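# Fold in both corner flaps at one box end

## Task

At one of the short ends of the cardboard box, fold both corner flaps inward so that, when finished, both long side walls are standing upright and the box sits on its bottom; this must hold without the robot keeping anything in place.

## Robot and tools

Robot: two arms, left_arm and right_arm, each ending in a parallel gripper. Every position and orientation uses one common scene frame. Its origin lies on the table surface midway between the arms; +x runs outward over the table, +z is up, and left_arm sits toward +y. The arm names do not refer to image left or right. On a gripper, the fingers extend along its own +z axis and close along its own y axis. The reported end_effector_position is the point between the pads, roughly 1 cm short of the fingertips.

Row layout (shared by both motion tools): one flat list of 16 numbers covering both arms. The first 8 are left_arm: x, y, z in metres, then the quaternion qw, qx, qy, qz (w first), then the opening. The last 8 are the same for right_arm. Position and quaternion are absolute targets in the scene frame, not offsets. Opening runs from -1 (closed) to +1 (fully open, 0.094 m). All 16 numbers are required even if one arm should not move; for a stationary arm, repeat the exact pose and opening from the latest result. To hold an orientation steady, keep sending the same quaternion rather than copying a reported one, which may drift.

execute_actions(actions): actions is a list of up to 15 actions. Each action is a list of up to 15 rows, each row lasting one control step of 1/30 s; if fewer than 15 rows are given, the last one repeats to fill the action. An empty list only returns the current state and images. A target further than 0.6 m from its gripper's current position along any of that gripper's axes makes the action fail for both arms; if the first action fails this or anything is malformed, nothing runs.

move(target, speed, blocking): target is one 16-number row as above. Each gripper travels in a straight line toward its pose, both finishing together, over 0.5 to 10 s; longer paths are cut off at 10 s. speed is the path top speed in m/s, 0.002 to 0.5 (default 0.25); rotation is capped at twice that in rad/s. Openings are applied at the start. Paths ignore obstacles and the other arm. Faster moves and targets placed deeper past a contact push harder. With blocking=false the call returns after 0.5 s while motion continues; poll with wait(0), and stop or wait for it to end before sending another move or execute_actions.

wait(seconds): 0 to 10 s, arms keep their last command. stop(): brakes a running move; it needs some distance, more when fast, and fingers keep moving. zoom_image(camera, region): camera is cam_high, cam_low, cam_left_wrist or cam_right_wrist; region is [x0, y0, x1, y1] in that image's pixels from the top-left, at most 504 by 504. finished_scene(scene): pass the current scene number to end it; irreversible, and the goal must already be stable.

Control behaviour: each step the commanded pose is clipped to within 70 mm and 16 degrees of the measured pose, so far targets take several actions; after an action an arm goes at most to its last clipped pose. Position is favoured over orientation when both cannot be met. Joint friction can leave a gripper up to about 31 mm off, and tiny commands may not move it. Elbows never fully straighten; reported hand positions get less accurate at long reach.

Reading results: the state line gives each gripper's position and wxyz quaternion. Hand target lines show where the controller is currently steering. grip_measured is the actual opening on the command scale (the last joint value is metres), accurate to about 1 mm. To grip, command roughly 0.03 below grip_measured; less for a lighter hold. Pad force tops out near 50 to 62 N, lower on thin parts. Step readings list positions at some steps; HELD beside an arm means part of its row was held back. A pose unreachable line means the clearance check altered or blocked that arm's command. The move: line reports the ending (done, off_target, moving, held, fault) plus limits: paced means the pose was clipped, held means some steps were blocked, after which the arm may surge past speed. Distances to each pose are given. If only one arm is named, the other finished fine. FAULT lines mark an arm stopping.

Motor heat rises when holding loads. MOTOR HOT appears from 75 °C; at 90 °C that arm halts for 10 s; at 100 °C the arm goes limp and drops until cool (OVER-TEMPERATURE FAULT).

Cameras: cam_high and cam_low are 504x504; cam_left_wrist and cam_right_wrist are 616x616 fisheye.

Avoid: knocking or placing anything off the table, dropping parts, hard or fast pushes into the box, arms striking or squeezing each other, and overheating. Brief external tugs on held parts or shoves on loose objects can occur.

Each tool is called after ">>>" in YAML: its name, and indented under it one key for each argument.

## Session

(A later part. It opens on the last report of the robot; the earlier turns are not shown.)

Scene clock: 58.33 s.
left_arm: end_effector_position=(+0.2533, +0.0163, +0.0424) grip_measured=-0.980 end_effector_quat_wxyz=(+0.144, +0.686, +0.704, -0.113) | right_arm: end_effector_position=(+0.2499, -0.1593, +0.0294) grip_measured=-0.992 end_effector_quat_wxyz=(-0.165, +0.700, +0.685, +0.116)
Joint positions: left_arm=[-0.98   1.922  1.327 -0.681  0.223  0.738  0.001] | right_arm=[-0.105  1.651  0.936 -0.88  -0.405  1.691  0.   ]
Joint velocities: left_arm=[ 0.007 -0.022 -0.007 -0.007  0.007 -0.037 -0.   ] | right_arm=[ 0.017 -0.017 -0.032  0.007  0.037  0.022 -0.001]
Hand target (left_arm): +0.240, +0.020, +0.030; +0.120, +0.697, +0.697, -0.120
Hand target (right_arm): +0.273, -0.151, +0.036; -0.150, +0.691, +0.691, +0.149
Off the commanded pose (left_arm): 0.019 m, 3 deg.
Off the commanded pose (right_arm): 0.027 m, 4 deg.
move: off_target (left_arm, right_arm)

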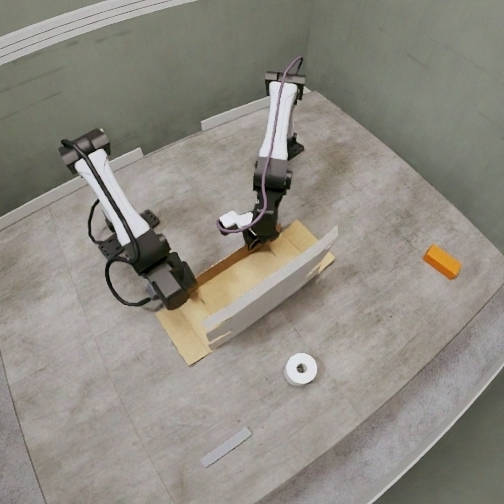

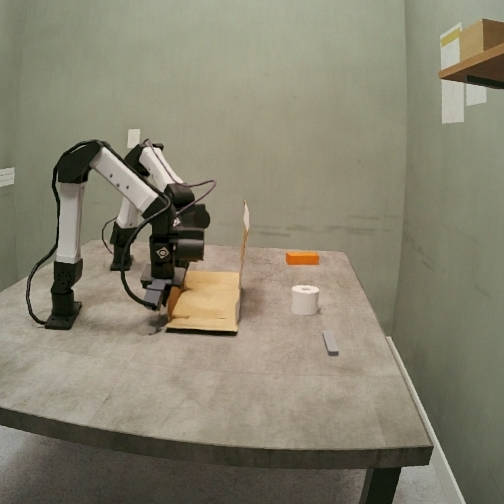

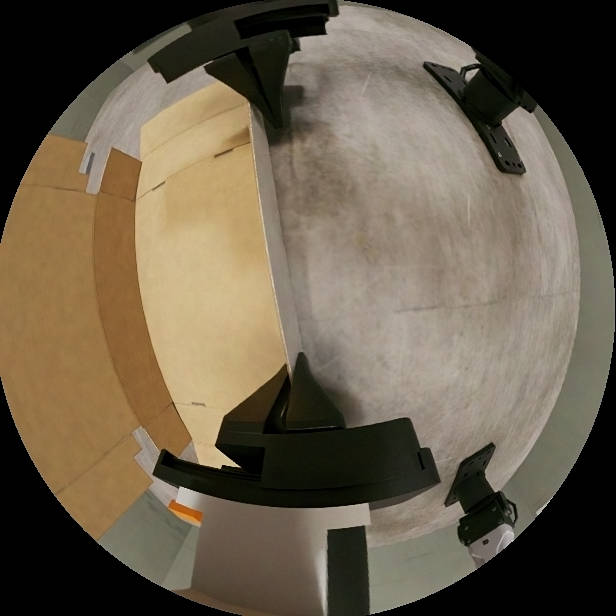

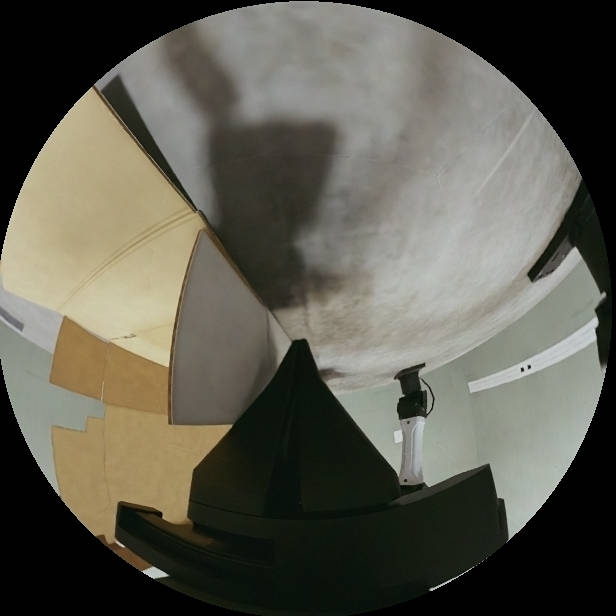

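>>> move:
  target: [0.25,0.02,0.045,0.12,0.696,0.696,-0.12,0.2,0.22,-0.22,0.045,-0.21,0.675,0.675,0.21,-1]

>>> move:
  target: [0.268,-0.07,0.03,0.21,0.675,0.675,-0.21,0.2,0.22,-0.22,0.045,-0.21,0.675,0.675,0.21,-1]
  speed: 0.1

>>> move:
  target: [0.268,-0.07,0.03,0.21,0.675,0.675,-0.21,-1,0.22,-0.22,0.045,-0.21,0.675,0.675,0.21,-1]

Scene clock: 67.97 s.
left_arm: end_effector_position=(+0.2472, +0.0194, +0.0478) grip_measured=+0.197 end_effector_quat_wxyz=(+0.126, +0.698, +0.695, -0.116) | right_arm: end_effector_position=(+0.2253, -0.2196, +0.0455) grip_measured=-0.992 end_effector_quat_wxyz=(-0.207, +0.674, +0.677, +0.209)
Joint positions: left_arm=[-0.98   1.922  1.359 -0.751  0.235  0.771  0.056] | right_arm=[-0.479  1.59   0.866 -1.026 -0.574  1.244  0.   ]
Joint velocities: left_arm=[-0.007 -0.007 -0.017  0.066 -0.022 -0.081  0.001] | right_arm=[ 0.007 -0.007 -0.012 -0.081 -0.11  -0.007  0.001]
Hand target (left_arm): +0.250, +0.020, +0.045; +0.121, +0.697, +0.697, -0.120
Hand target (right_arm): +0.221, -0.218, +0.046; -0.215, +0.674, +0.675, +0.212
Off the commanded pose (left_arm): 0.004 m, 1 deg.
Off the commanded pose (right_arm): 0.005 m, 0 deg.
move: done

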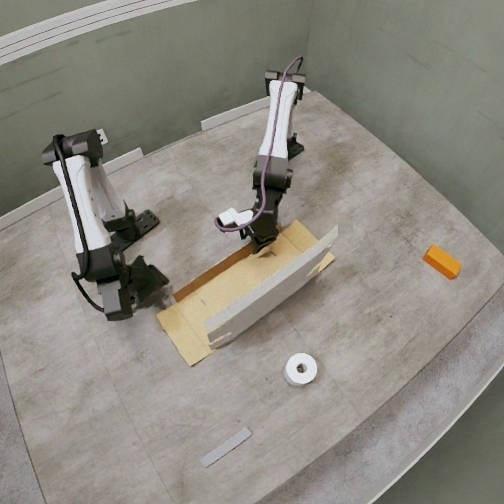

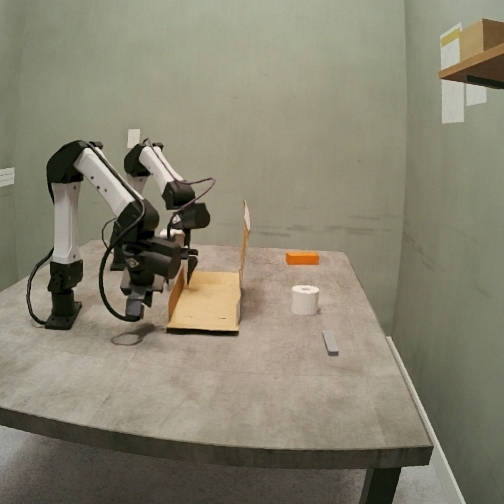

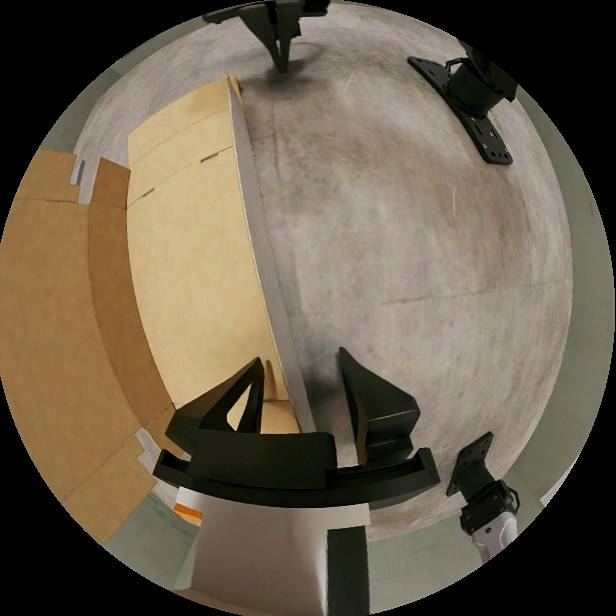

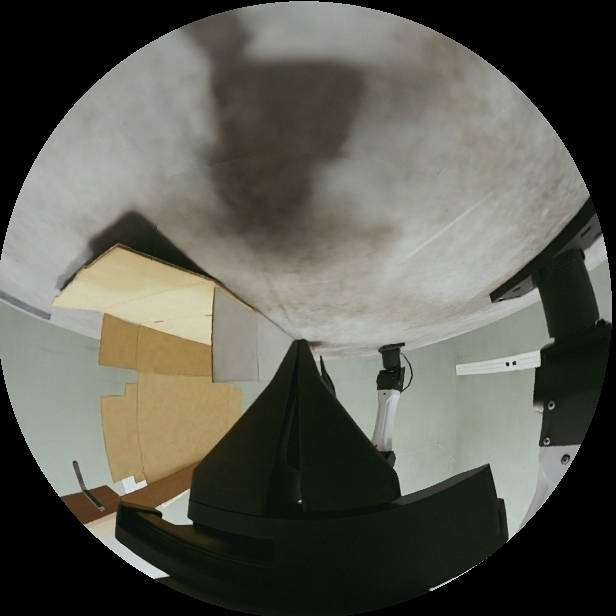

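Scene clock: 69.67 s.
left_arm: end_effector_position=(+0.2687, -0.0630, +0.0373) grip_measured=+0.197 end_effector_quat_wxyz=(+0.214, +0.674, +0.677, -0.204) | right_arm: end_effector_position=(+0.2253, -0.2196, +0.0455) grip_measured=-0.992 end_effector_quat_wxyz=(-0.207, +0.674, +0.678, +0.210)
Joint positions: left_arm=[-1.02   2.082  1.44  -0.458  0.386  0.659  0.056] | right_arm=[-0.479  1.59   0.866 -1.026 -0.575  1.241  0.   ]
Joint velocities: left_arm=[ 0.007  0.012 -0.002  0.037  0.037  0.007  0.   ] | right_arm=[ 0.002  0.002 -0.012 -0.051  0.007  0.007  0.   ]
Hand target (left_arm): +0.266, -0.070, +0.031; +0.210, +0.676, +0.675, -0.210
Hand target (right_arm): +0.220, -0.220, +0.045; -0.210, +0.675, +0.675, +0.210
Off the commanded pose (left_arm): 0.010 m, 1 deg.
Off the commanded pose (right_arm): 0.005 m, 0 deg.
move: done

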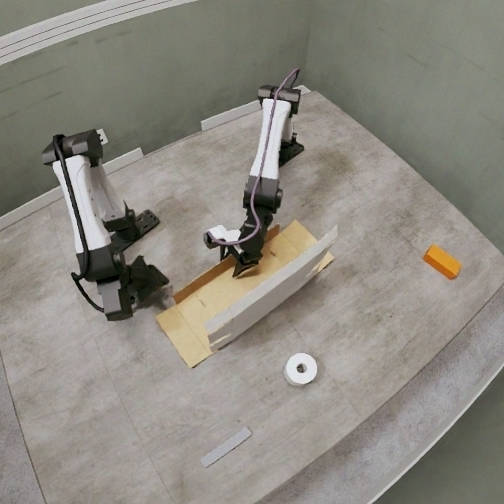

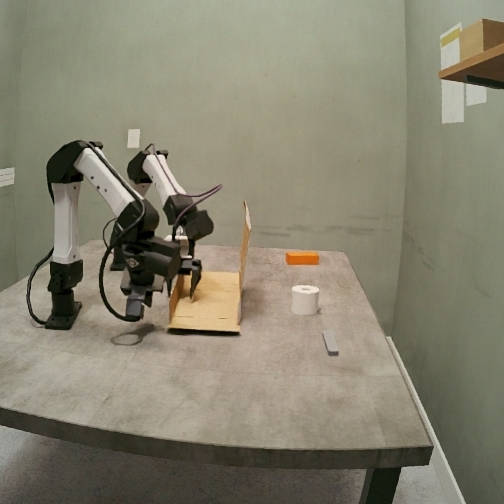

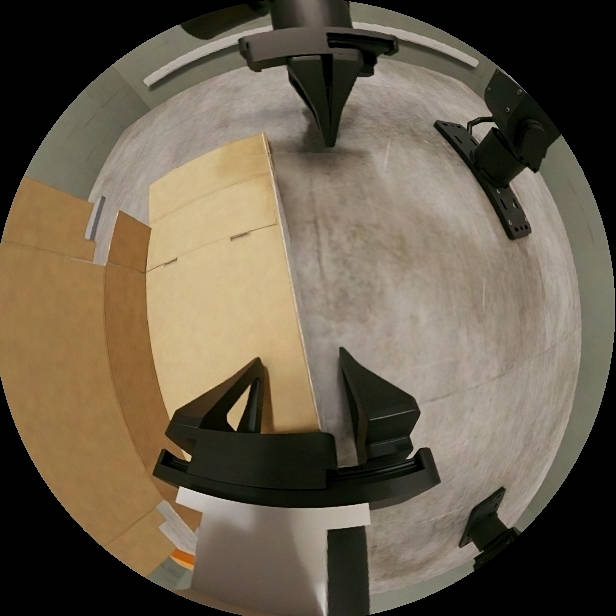

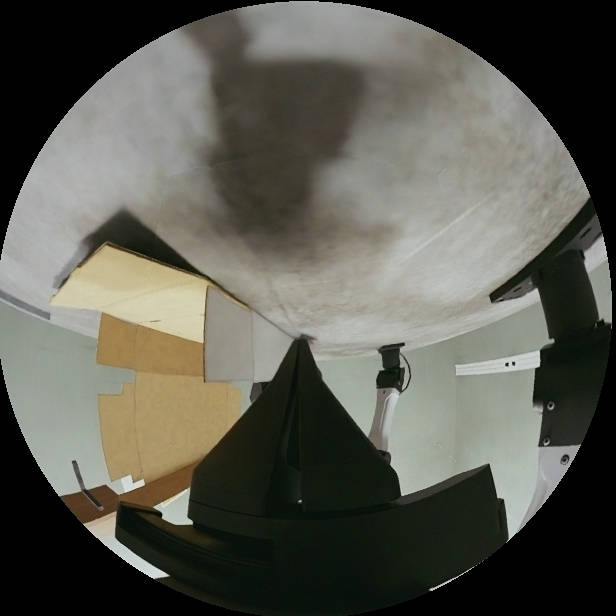

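Scene clock: 70.37 s.
left_arm: end_effector_position=(+0.2698, -0.0643, +0.0381) grip_measured=-0.980 end_effector_quat_wxyz=(+0.218, +0.674, +0.676, -0.203) | right_arm: end_effector_position=(+0.2253, -0.2196, +0.0455) grip_measured=-0.992 end_effector_quat_wxyz=(-0.207, +0.673, +0.678, +0.210)
Joint positions: left_arm=[-1.02   2.082  1.44  -0.45   0.385  0.659  0.001] | right_arm=[-0.479  1.59   0.866 -1.026 -0.575  1.241  0.   ]
Joint velocities: left_arm=[ 0.012 -0.007 -0.007 -0.051 -0.081 -0.051 -0.001] | right_arm=[ 0.002 -0.007  0.002  0.007 -0.007  0.022 -0.   ]
Hand target (left_arm): +0.268, -0.070, +0.030; +0.210, +0.675, +0.675, -0.210
Hand target (right_arm): +0.220, -0.220, +0.045; -0.210, +0.675, +0.675, +0.210
Off the commanded pose (left_arm): 0.010 m, 1 deg.
Off the commanded pose (right_arm): 0.005 m, 0 deg.
move: done

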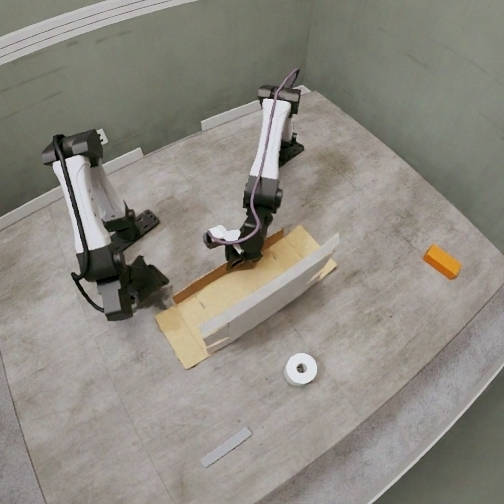

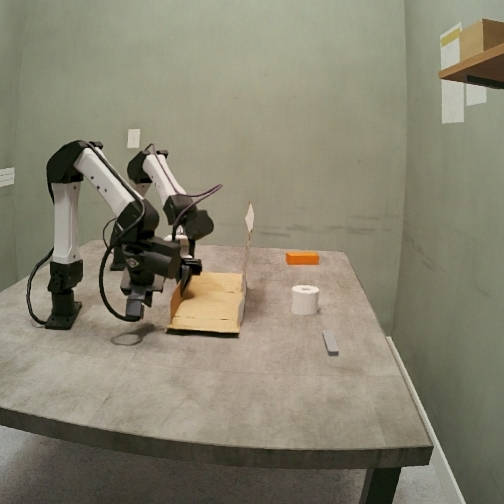

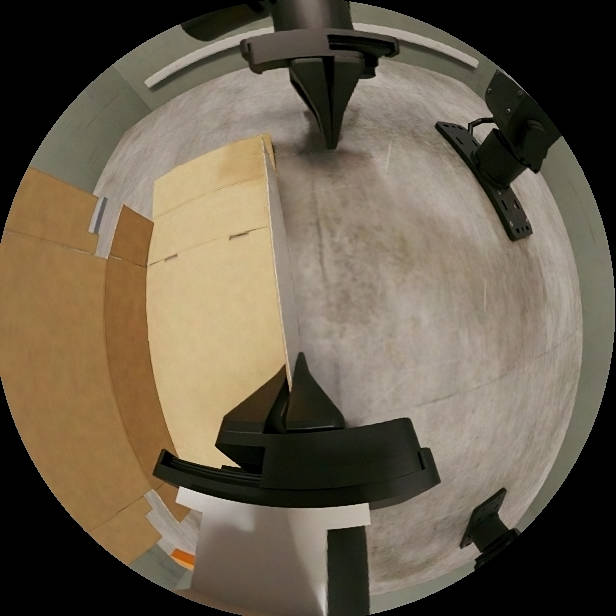

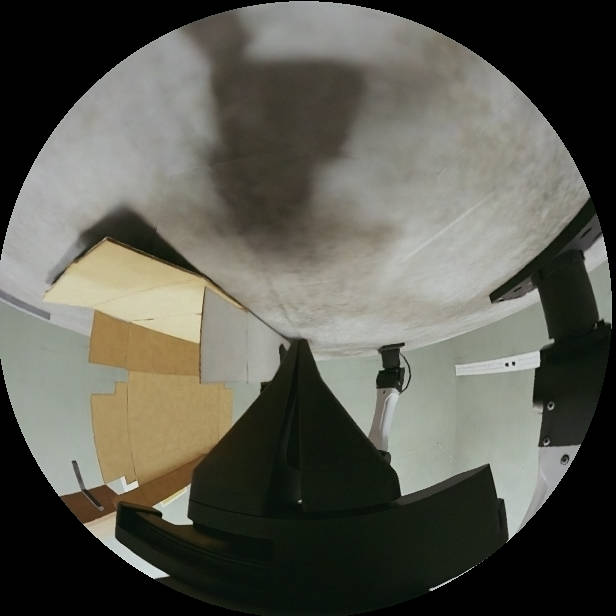

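>>> move:
  target: [0.268,-0.07,0.03,0.21,0.675,0.675,-0.21,-1,0.24,-0.195,0.05,-0.21,0.675,0.675,0.21,-1]

>>> move:
  target: [0.268,-0.07,0.03,0.21,0.675,0.675,-0.21,-1,0.325,-0.19,0.05,-0.21,0.675,0.675,0.21,-1]
  speed: 0.05

Scene clock: 76.07 s.
left_arm: end_effector_position=(+0.2700, -0.0642, +0.0380) grip_measured=-0.980 end_effector_quat_wxyz=(+0.218, +0.674, +0.676, -0.203) | right_arm: end_effector_position=(+0.2289, -0.1967, +0.0451) grip_measured=-0.992 end_effector_quat_wxyz=(-0.218, +0.678, +0.673, +0.199)
Joint positions: left_arm=[-1.02   2.082  1.44  -0.45   0.384  0.66   0.001] | right_arm=[-0.377  1.59   0.866 -0.989 -0.584  1.367  0.   ]
Joint velocities: left_arm=[-0.002 -0.017 -0.007 -0.051  0.007 -0.066 -0.   ] | right_arm=[ 0.007 -0.007 -0.017 -0.066  0.022  0.007 -0.001]
Hand target (left_arm): +0.268, -0.070, +0.030; +0.210, +0.675, +0.675, -0.210
Hand target (right_arm): +0.239, -0.195, +0.050; -0.209, +0.675, +0.675, +0.209
Off the commanded pose (left_arm): 0.010 m, 1 deg.
Off the commanded pose (right_arm): 0.012 m, 2 deg.
move: off_target (right_arm)

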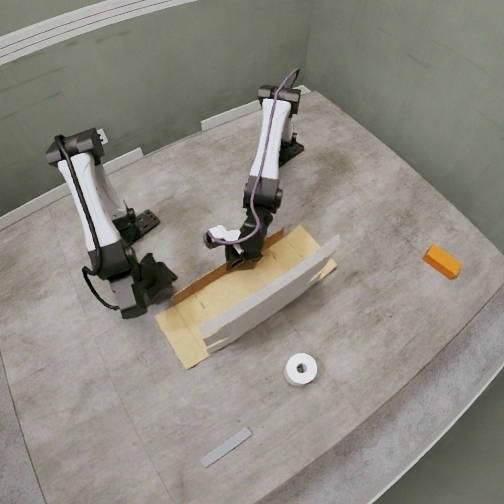

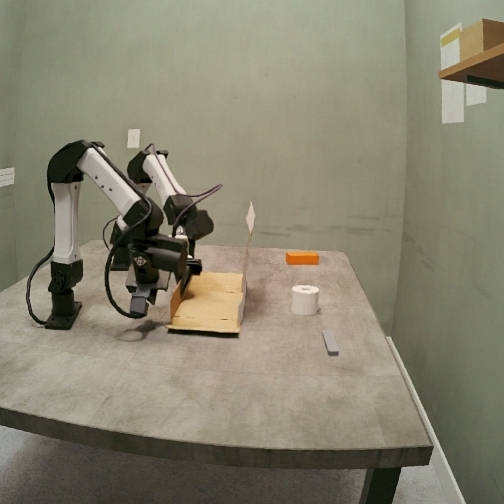

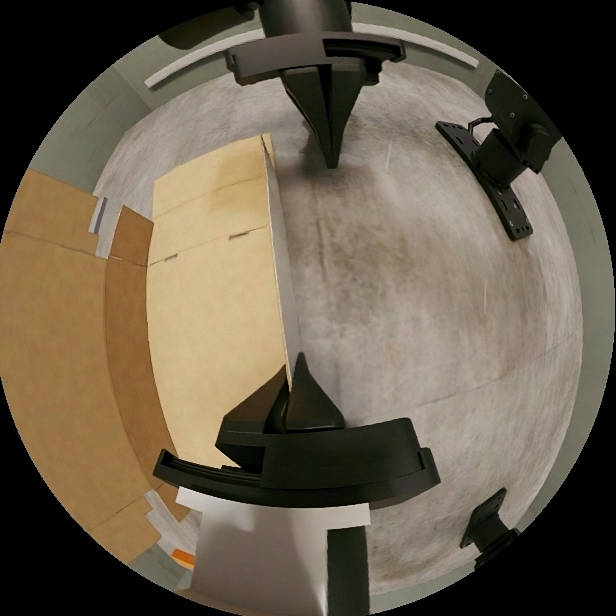

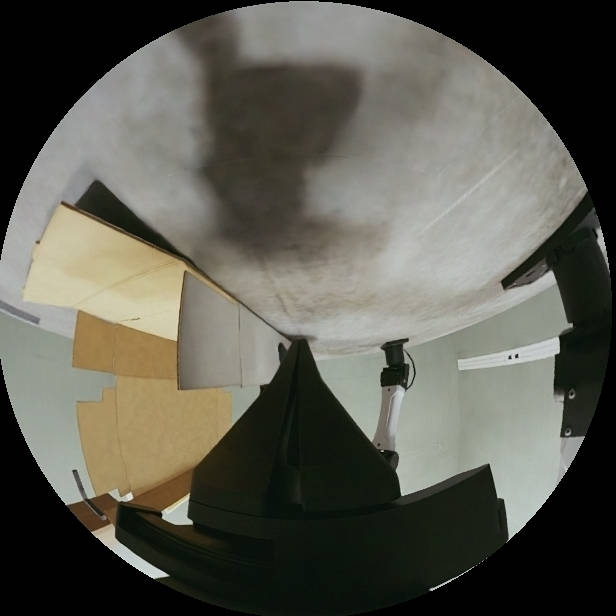

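Scene clock: 78.30 s.
left_arm: end_effector_position=(+0.2783, -0.0645, +0.0386) grip_measured=-0.980 end_effector_quat_wxyz=(+0.228, +0.662, +0.688, -0.189) | right_arm: end_effector_position=(+0.3041, -0.1931, +0.0458) grip_measured=-0.992 end_effector_quat_wxyz=(-0.228, +0.683, +0.669, +0.185)
Joint positions: left_arm=[-1.02   2.082  1.44  -0.427  0.348  0.628  0.001] | right_arm=[-0.321  1.868  1.201 -1.041 -0.582  1.439  0.   ]
Joint velocities: left_arm=[-0.007  0.022  0.002 -0.051 -0.037  0.022  0.   ] | right_arm=[ 0.012  0.007 -0.017 -0.022 -0.007  0.022  0.   ]
Hand target (left_arm): +0.268, -0.070, +0.030; +0.211, +0.674, +0.676, -0.210
Hand target (right_arm): +0.324, -0.189, +0.050; -0.210, +0.675, +0.675, +0.210
Off the commanded pose (left_arm): 0.015 m, 4 deg.
Off the commanded pose (right_arm): 0.022 m, 4 deg.
move: off_target (left_arm, right_arm)

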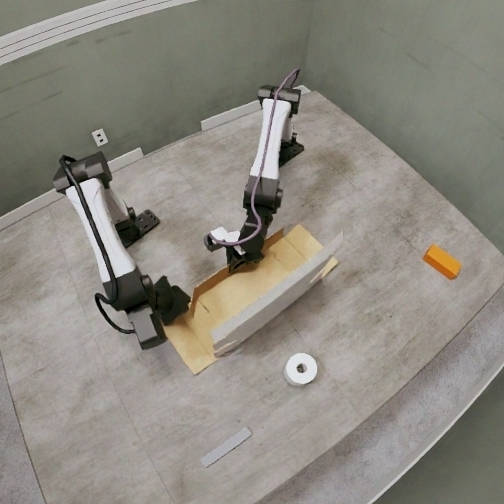

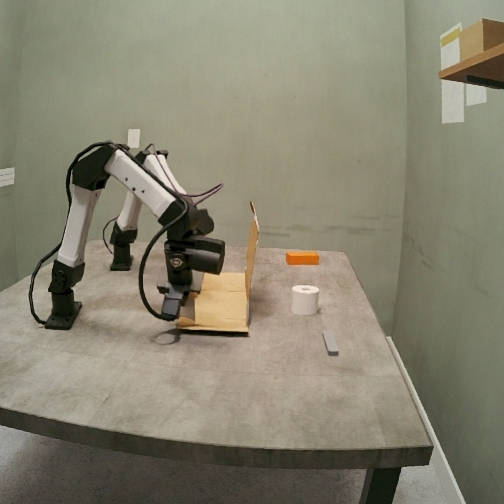

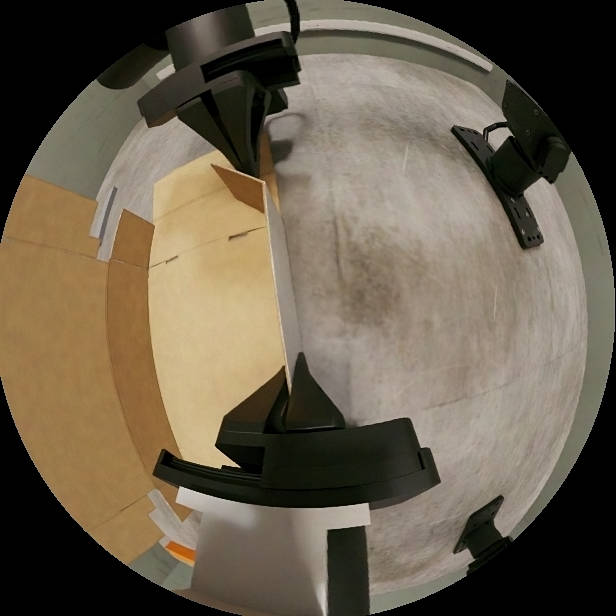

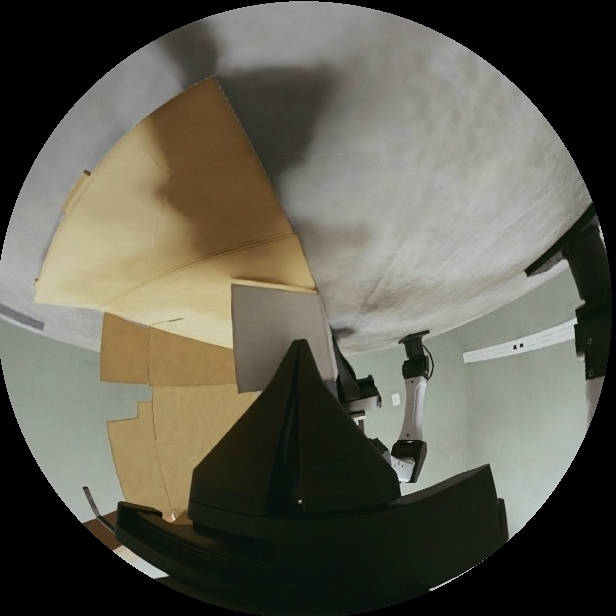

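Folding.

>>> move:
  target: [0.268,-0.07,0.03,0.21,0.675,0.675,-0.21,-1,0.345,-0.175,0.05,-0.21,0.675,0.675,0.21,-1]
  speed: 0.05

>>> move:
  target: [0.268,-0.07,0.03,0.21,0.675,0.675,-0.21,-1,0.34,-0.125,0.05,-0.21,0.675,0.675,0.21,-1]
  speed: 0.05

>>> move:
  target: [0.268,-0.07,0.03,0.21,0.675,0.675,-0.21,-1,0.35,-0.27,0.07,-0.21,0.675,0.675,0.21,-1]

Scene clock: 86.00 s.
left_arm: end_effector_position=(+0.2775, -0.0632, +0.0382) grip_measured=-0.980 end_effector_quat_wxyz=(+0.225, +0.664, +0.687, -0.191) | right_arm: end_effector_position=(+0.3315, -0.1823, +0.0458) grip_measured=-0.992 end_effector_quat_wxyz=(-0.213, +0.683, +0.672, +0.190)
Joint positions: left_arm=[-1.018  2.082  1.44  -0.434  0.354  0.636  0.001] | right_arm=[-0.276  1.925  1.287 -1.008 -0.575  1.497  0.   ]
Joint velocities: left_arm=[-0.007 -0.027 -0.002 -0.051  0.007  0.022  0.   ] | right_arm=[ 0.007 -0.012  0.012 -0.051 -0.066  0.037 -0.001]
Hand target (left_arm): +0.268, -0.069, +0.030; +0.211, +0.674, +0.676, -0.210
Hand target (right_arm): +0.344, -0.175, +0.050; -0.210, +0.675, +0.675, +0.210
Off the commanded pose (left_arm): 0.014 m, 3 deg.
Off the commanded pose (right_arm): 0.016 m, 2 deg.
move: off_target (left_arm, right_arm)

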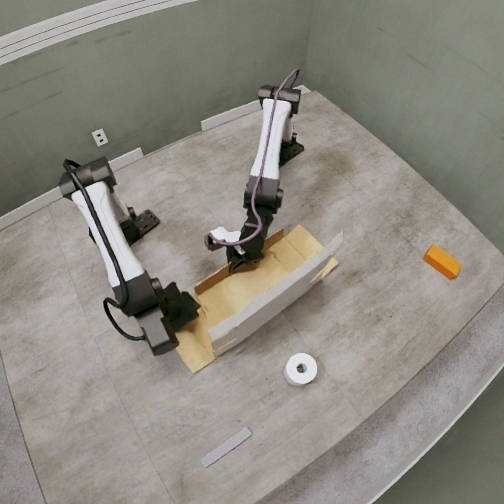

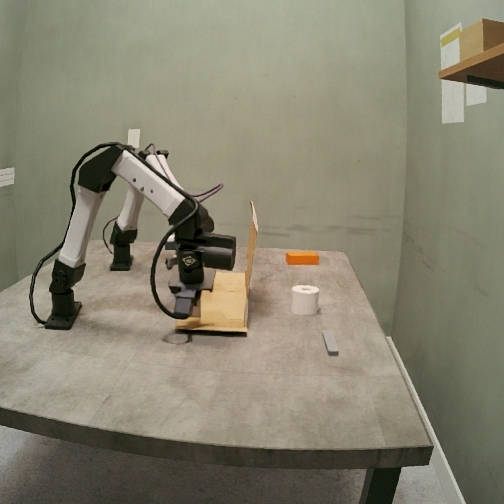

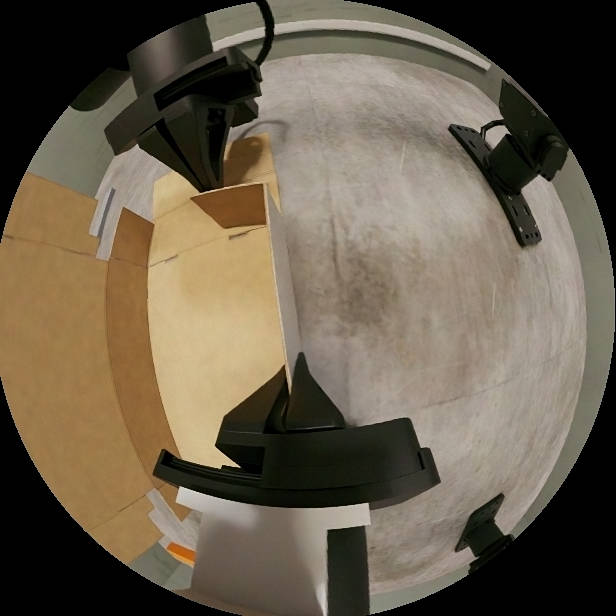

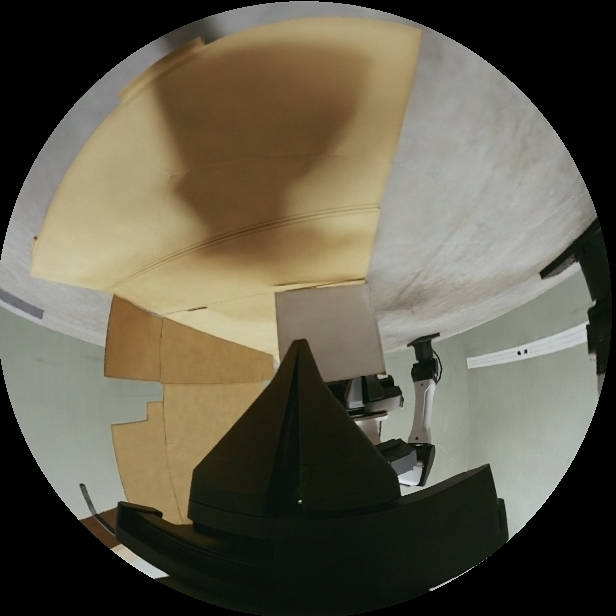

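Scene clock: 87.50 s.
left_arm: end_effector_position=(+0.2743, -0.0635, +0.0382) grip_measured=-0.980 end_effector_quat_wxyz=(+0.222, +0.669, +0.681, -0.197) | right_arm: end_effector_position=(+0.3440, -0.1284, +0.0466) grip_measured=-0.992 end_effector_quat_wxyz=(-0.207, +0.676, +0.677, +0.204)
Joint positions: left_arm=[-1.018  2.082  1.44  -0.441  0.37   0.649  0.001] | right_arm=[-0.123  1.925  1.287 -0.882 -0.588  1.67   0.   ]
Joint velocities: left_arm=[-0.002  0.007  0.002 -0.022  0.037 -0.037 -0.001] | right_arm=[ 0.002 -0.012 -0.002 -0.007 -0.007  0.051  0.001]
Hand target (left_arm): +0.268, -0.070, +0.030; +0.210, +0.675, +0.675, -0.210
Hand target (right_arm): +0.340, -0.126, +0.049; -0.209, +0.675, +0.676, +0.209
Off the commanded pose (left_arm): 0.012 m, 2 deg.
Off the commanded pose (right_arm): 0.006 m, 1 deg.
move: off_target (left_arm)

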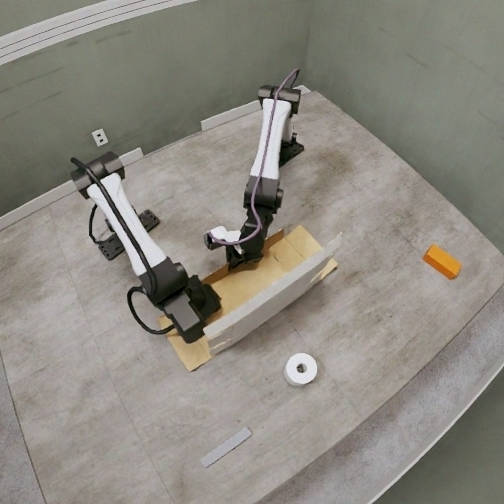

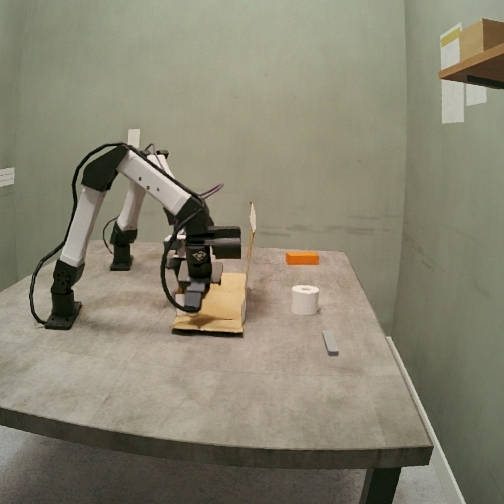

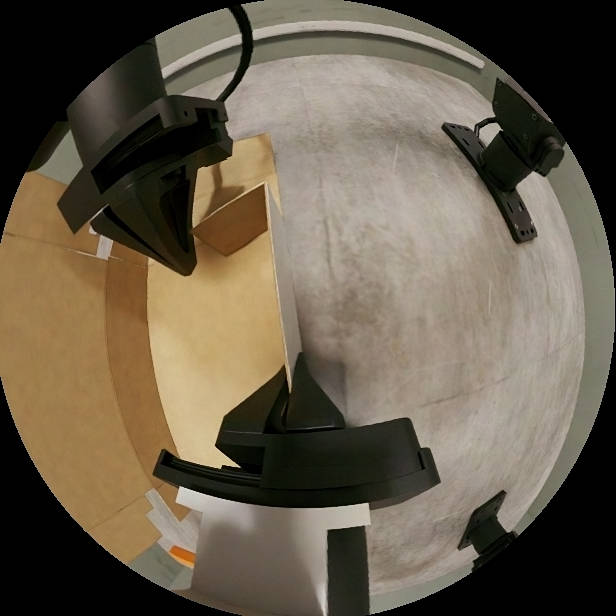

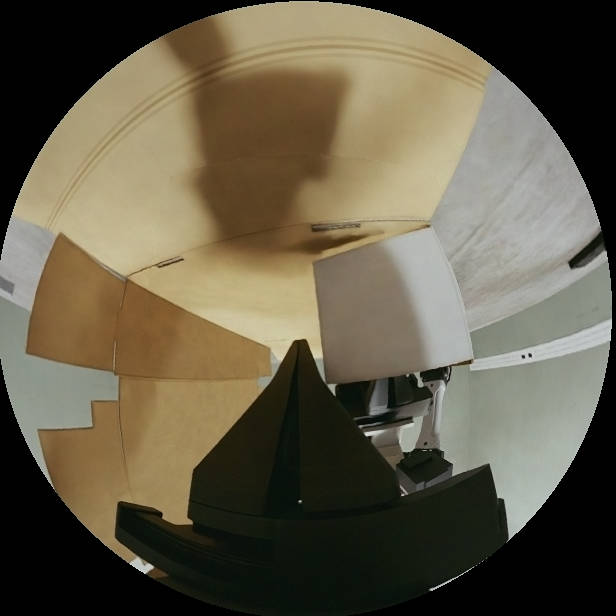

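Scene clock: 88.80 s.
left_arm: end_effector_position=(+0.2743, -0.0635, +0.0382) grip_measured=-0.980 end_effector_quat_wxyz=(+0.222, +0.669, +0.681, -0.197) | right_arm: end_effector_position=(+0.3479, -0.2679, +0.0700) grip_measured=-0.992 end_effector_quat_wxyz=(-0.216, +0.679, +0.669, +0.214)
Joint positions: left_arm=[-1.018  2.082  1.44  -0.441  0.37   0.649  0.001] | right_arm=[-0.524  2.041  1.535 -1.279 -0.584  1.206  0.   ]
Joint velocities: left_arm=[-0.002 -0.032 -0.002 -0.081 -0.007 -0.022 -0.001] | right_arm=[-0.017  0.002  0.012 -0.022 -0.051 -0.022 -0.   ]
Hand target (left_arm): +0.268, -0.070, +0.030; +0.210, +0.675, +0.675, -0.210
Hand target (right_arm): +0.352, -0.268, +0.071; -0.214, +0.674, +0.674, +0.212
Off the commanded pose (left_arm): 0.012 m, 2 deg.
Off the commanded pose (right_arm): 0.003 m, 1 deg.
move: off_target (left_arm)

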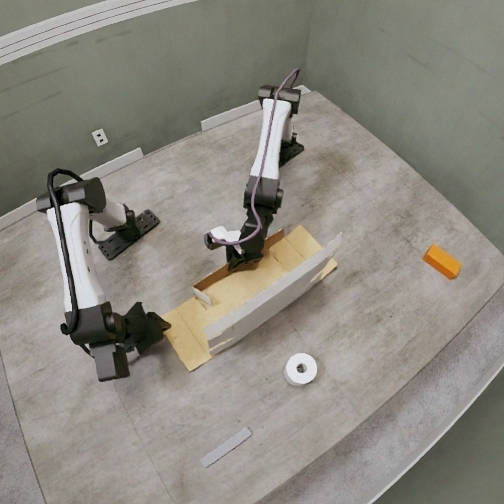

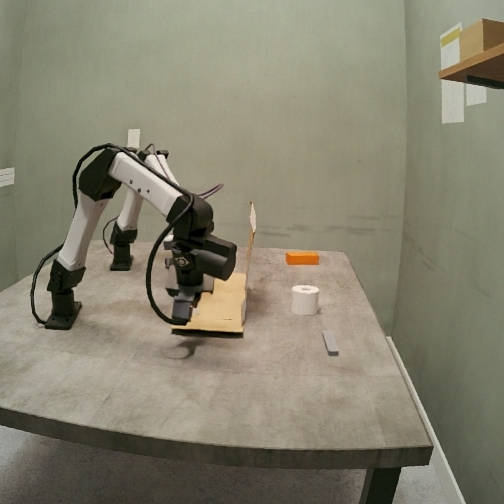

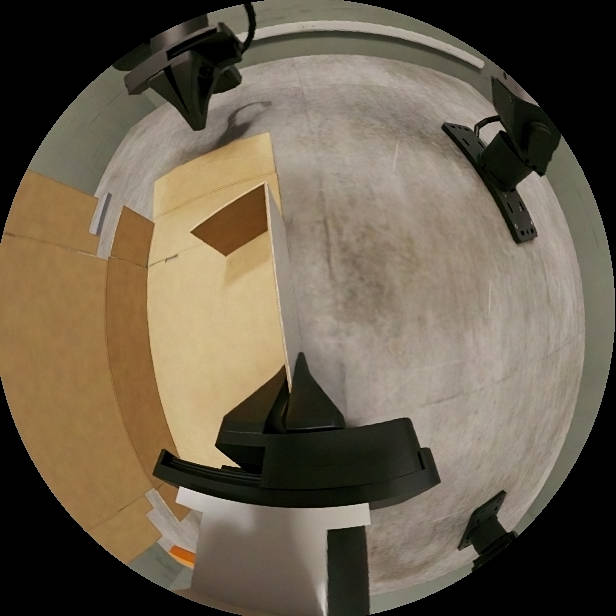

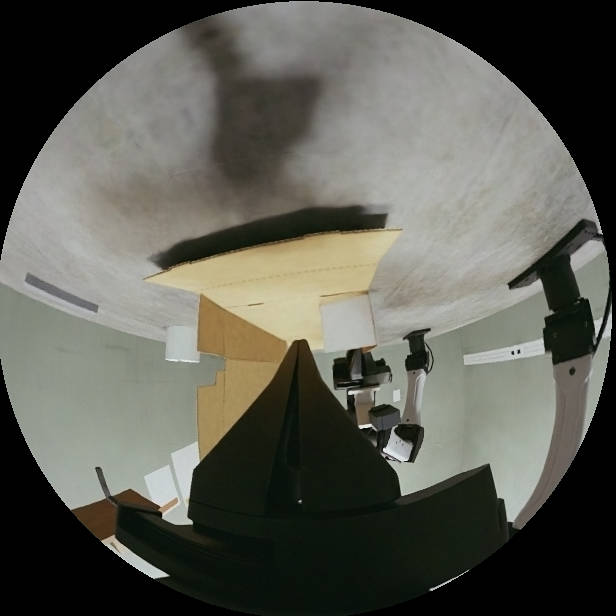

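>>> move:
  target: [0.18,-0.06,0.034,0.21,0.675,0.675,-0.21,-1,0.36,-0.36,0.15,0.2,0,0.98,0,-1]
  speed: 0.2

>>> move:
  target: [0.18,-0.06,0.034,0.21,0.675,0.675,-0.21,-1,0.4,-0.28,0.06,0.405,-0.58,0.58,0.405,-1]

Scene clock: 103.90 s.
left_arm: end_effector_position=(+0.1909, -0.0618, +0.0367) grip_measured=-0.980 end_effector_quat_wxyz=(+0.221, +0.676, +0.673, -0.203) | right_arm: end_effector_position=(+0.3651, -0.3589, +0.1449) grip_measured=-0.992 end_effector_quat_wxyz=(+0.194, +0.004, +0.981, +0.004)
Joint positions: left_arm=[-1.174  1.897  1.151 -0.292  0.312  0.523  0.001] | right_arm=[-0.547  1.65   1.395 -0.948 -0.132 -0.305  0.   ]
Joint velocities: left_arm=[-0.002 -0.007 -0.007 -0.022 -0.037  0.037 -0.   ] | right_arm=[ 0.002 -0.012 -0.002 -0.066 -0.066 -0.051 -0.   ]
Hand target (left_arm): +0.180, -0.059, +0.033; +0.209, +0.675, +0.675, -0.211
Hand target (right_arm): +0.362, -0.360, +0.148; +0.203, +0.003, +0.979, +0.002
Off the commanded pose (left_arm): 0.011 m, 1 deg.
Off the commanded pose (right_arm): 0.007 m, 1 deg.
move: off_target (left_arm)

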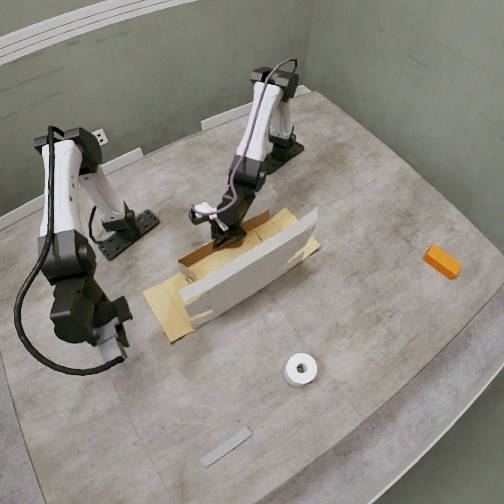

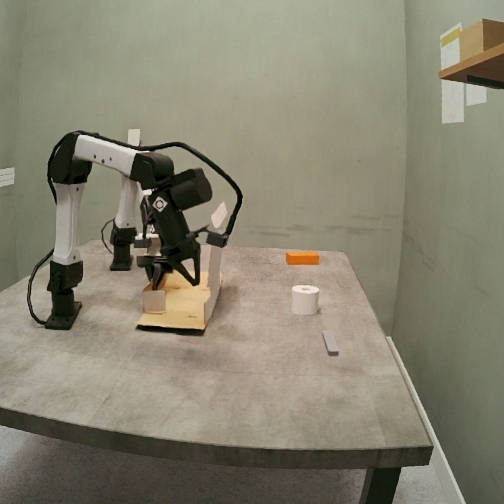

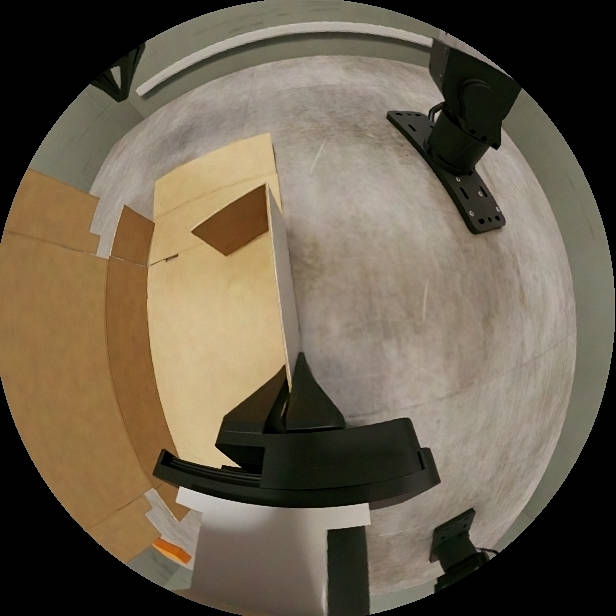

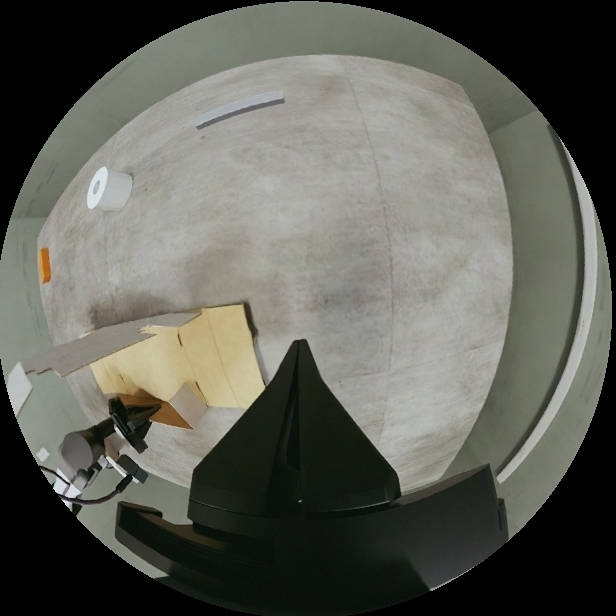

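Scene clock: 107.70 s.
left_arm: end_effector_position=(+0.1911, -0.0618, +0.0367) grip_measured=-0.980 end_effector_quat_wxyz=(+0.221, +0.676, +0.673, -0.203) | right_arm: end_effector_position=(+0.3935, -0.2779, +0.0649) grip_measured=-0.992 end_effector_quat_wxyz=(+0.378, -0.532, +0.668, +0.357)
Joint positions: left_arm=[-1.174  1.897  1.151 -0.292  0.311  0.522  0.001] | right_arm=[-0.648  2.387  1.797 -1.498 -1.015 -2.075  0.   ]
Joint velocities: left_arm=[-0.007 -0.002 -0.002 -0.037  0.081 -0.051  0.001] | right_arm=[ 0.002 -0.007 -0.017 -0.022  0.007 -0.037  0.   ]
Hand target (left_arm): +0.180, -0.060, +0.034; +0.210, +0.675, +0.675, -0.210
Hand target (right_arm): +0.398, -0.278, +0.062; +0.378, -0.542, +0.664, +0.351
Off the commanded pose (left_arm): 0.012 m, 2 deg.
Off the commanded pose (right_arm): 0.008 m, 13 deg.
joint sent to its limit (right arm) — the command would take joint 6 (wrist roll) past its lower limit, so that joint was sent only as far as its limit.
move: off_target (left_arm, right_arm)

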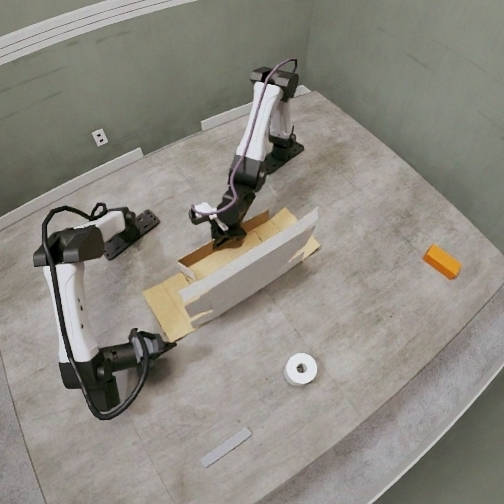

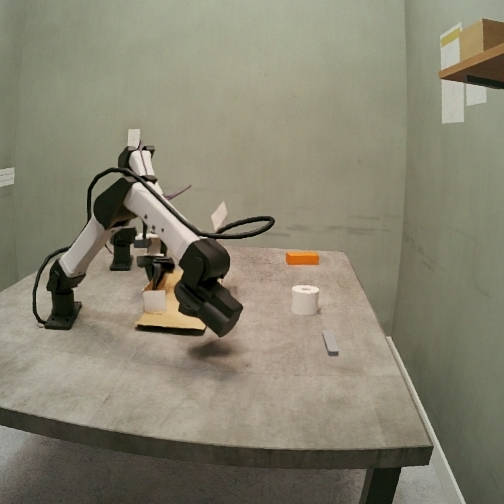

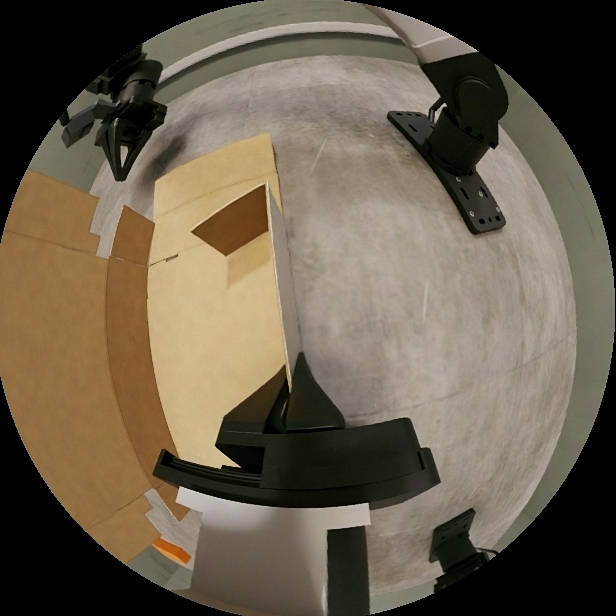

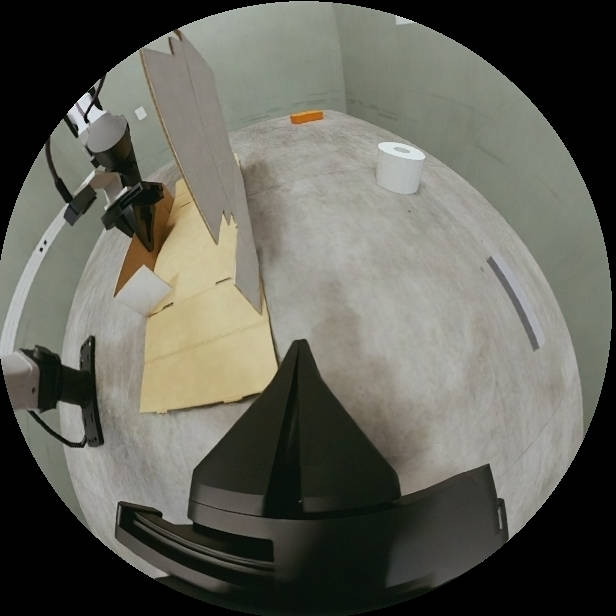

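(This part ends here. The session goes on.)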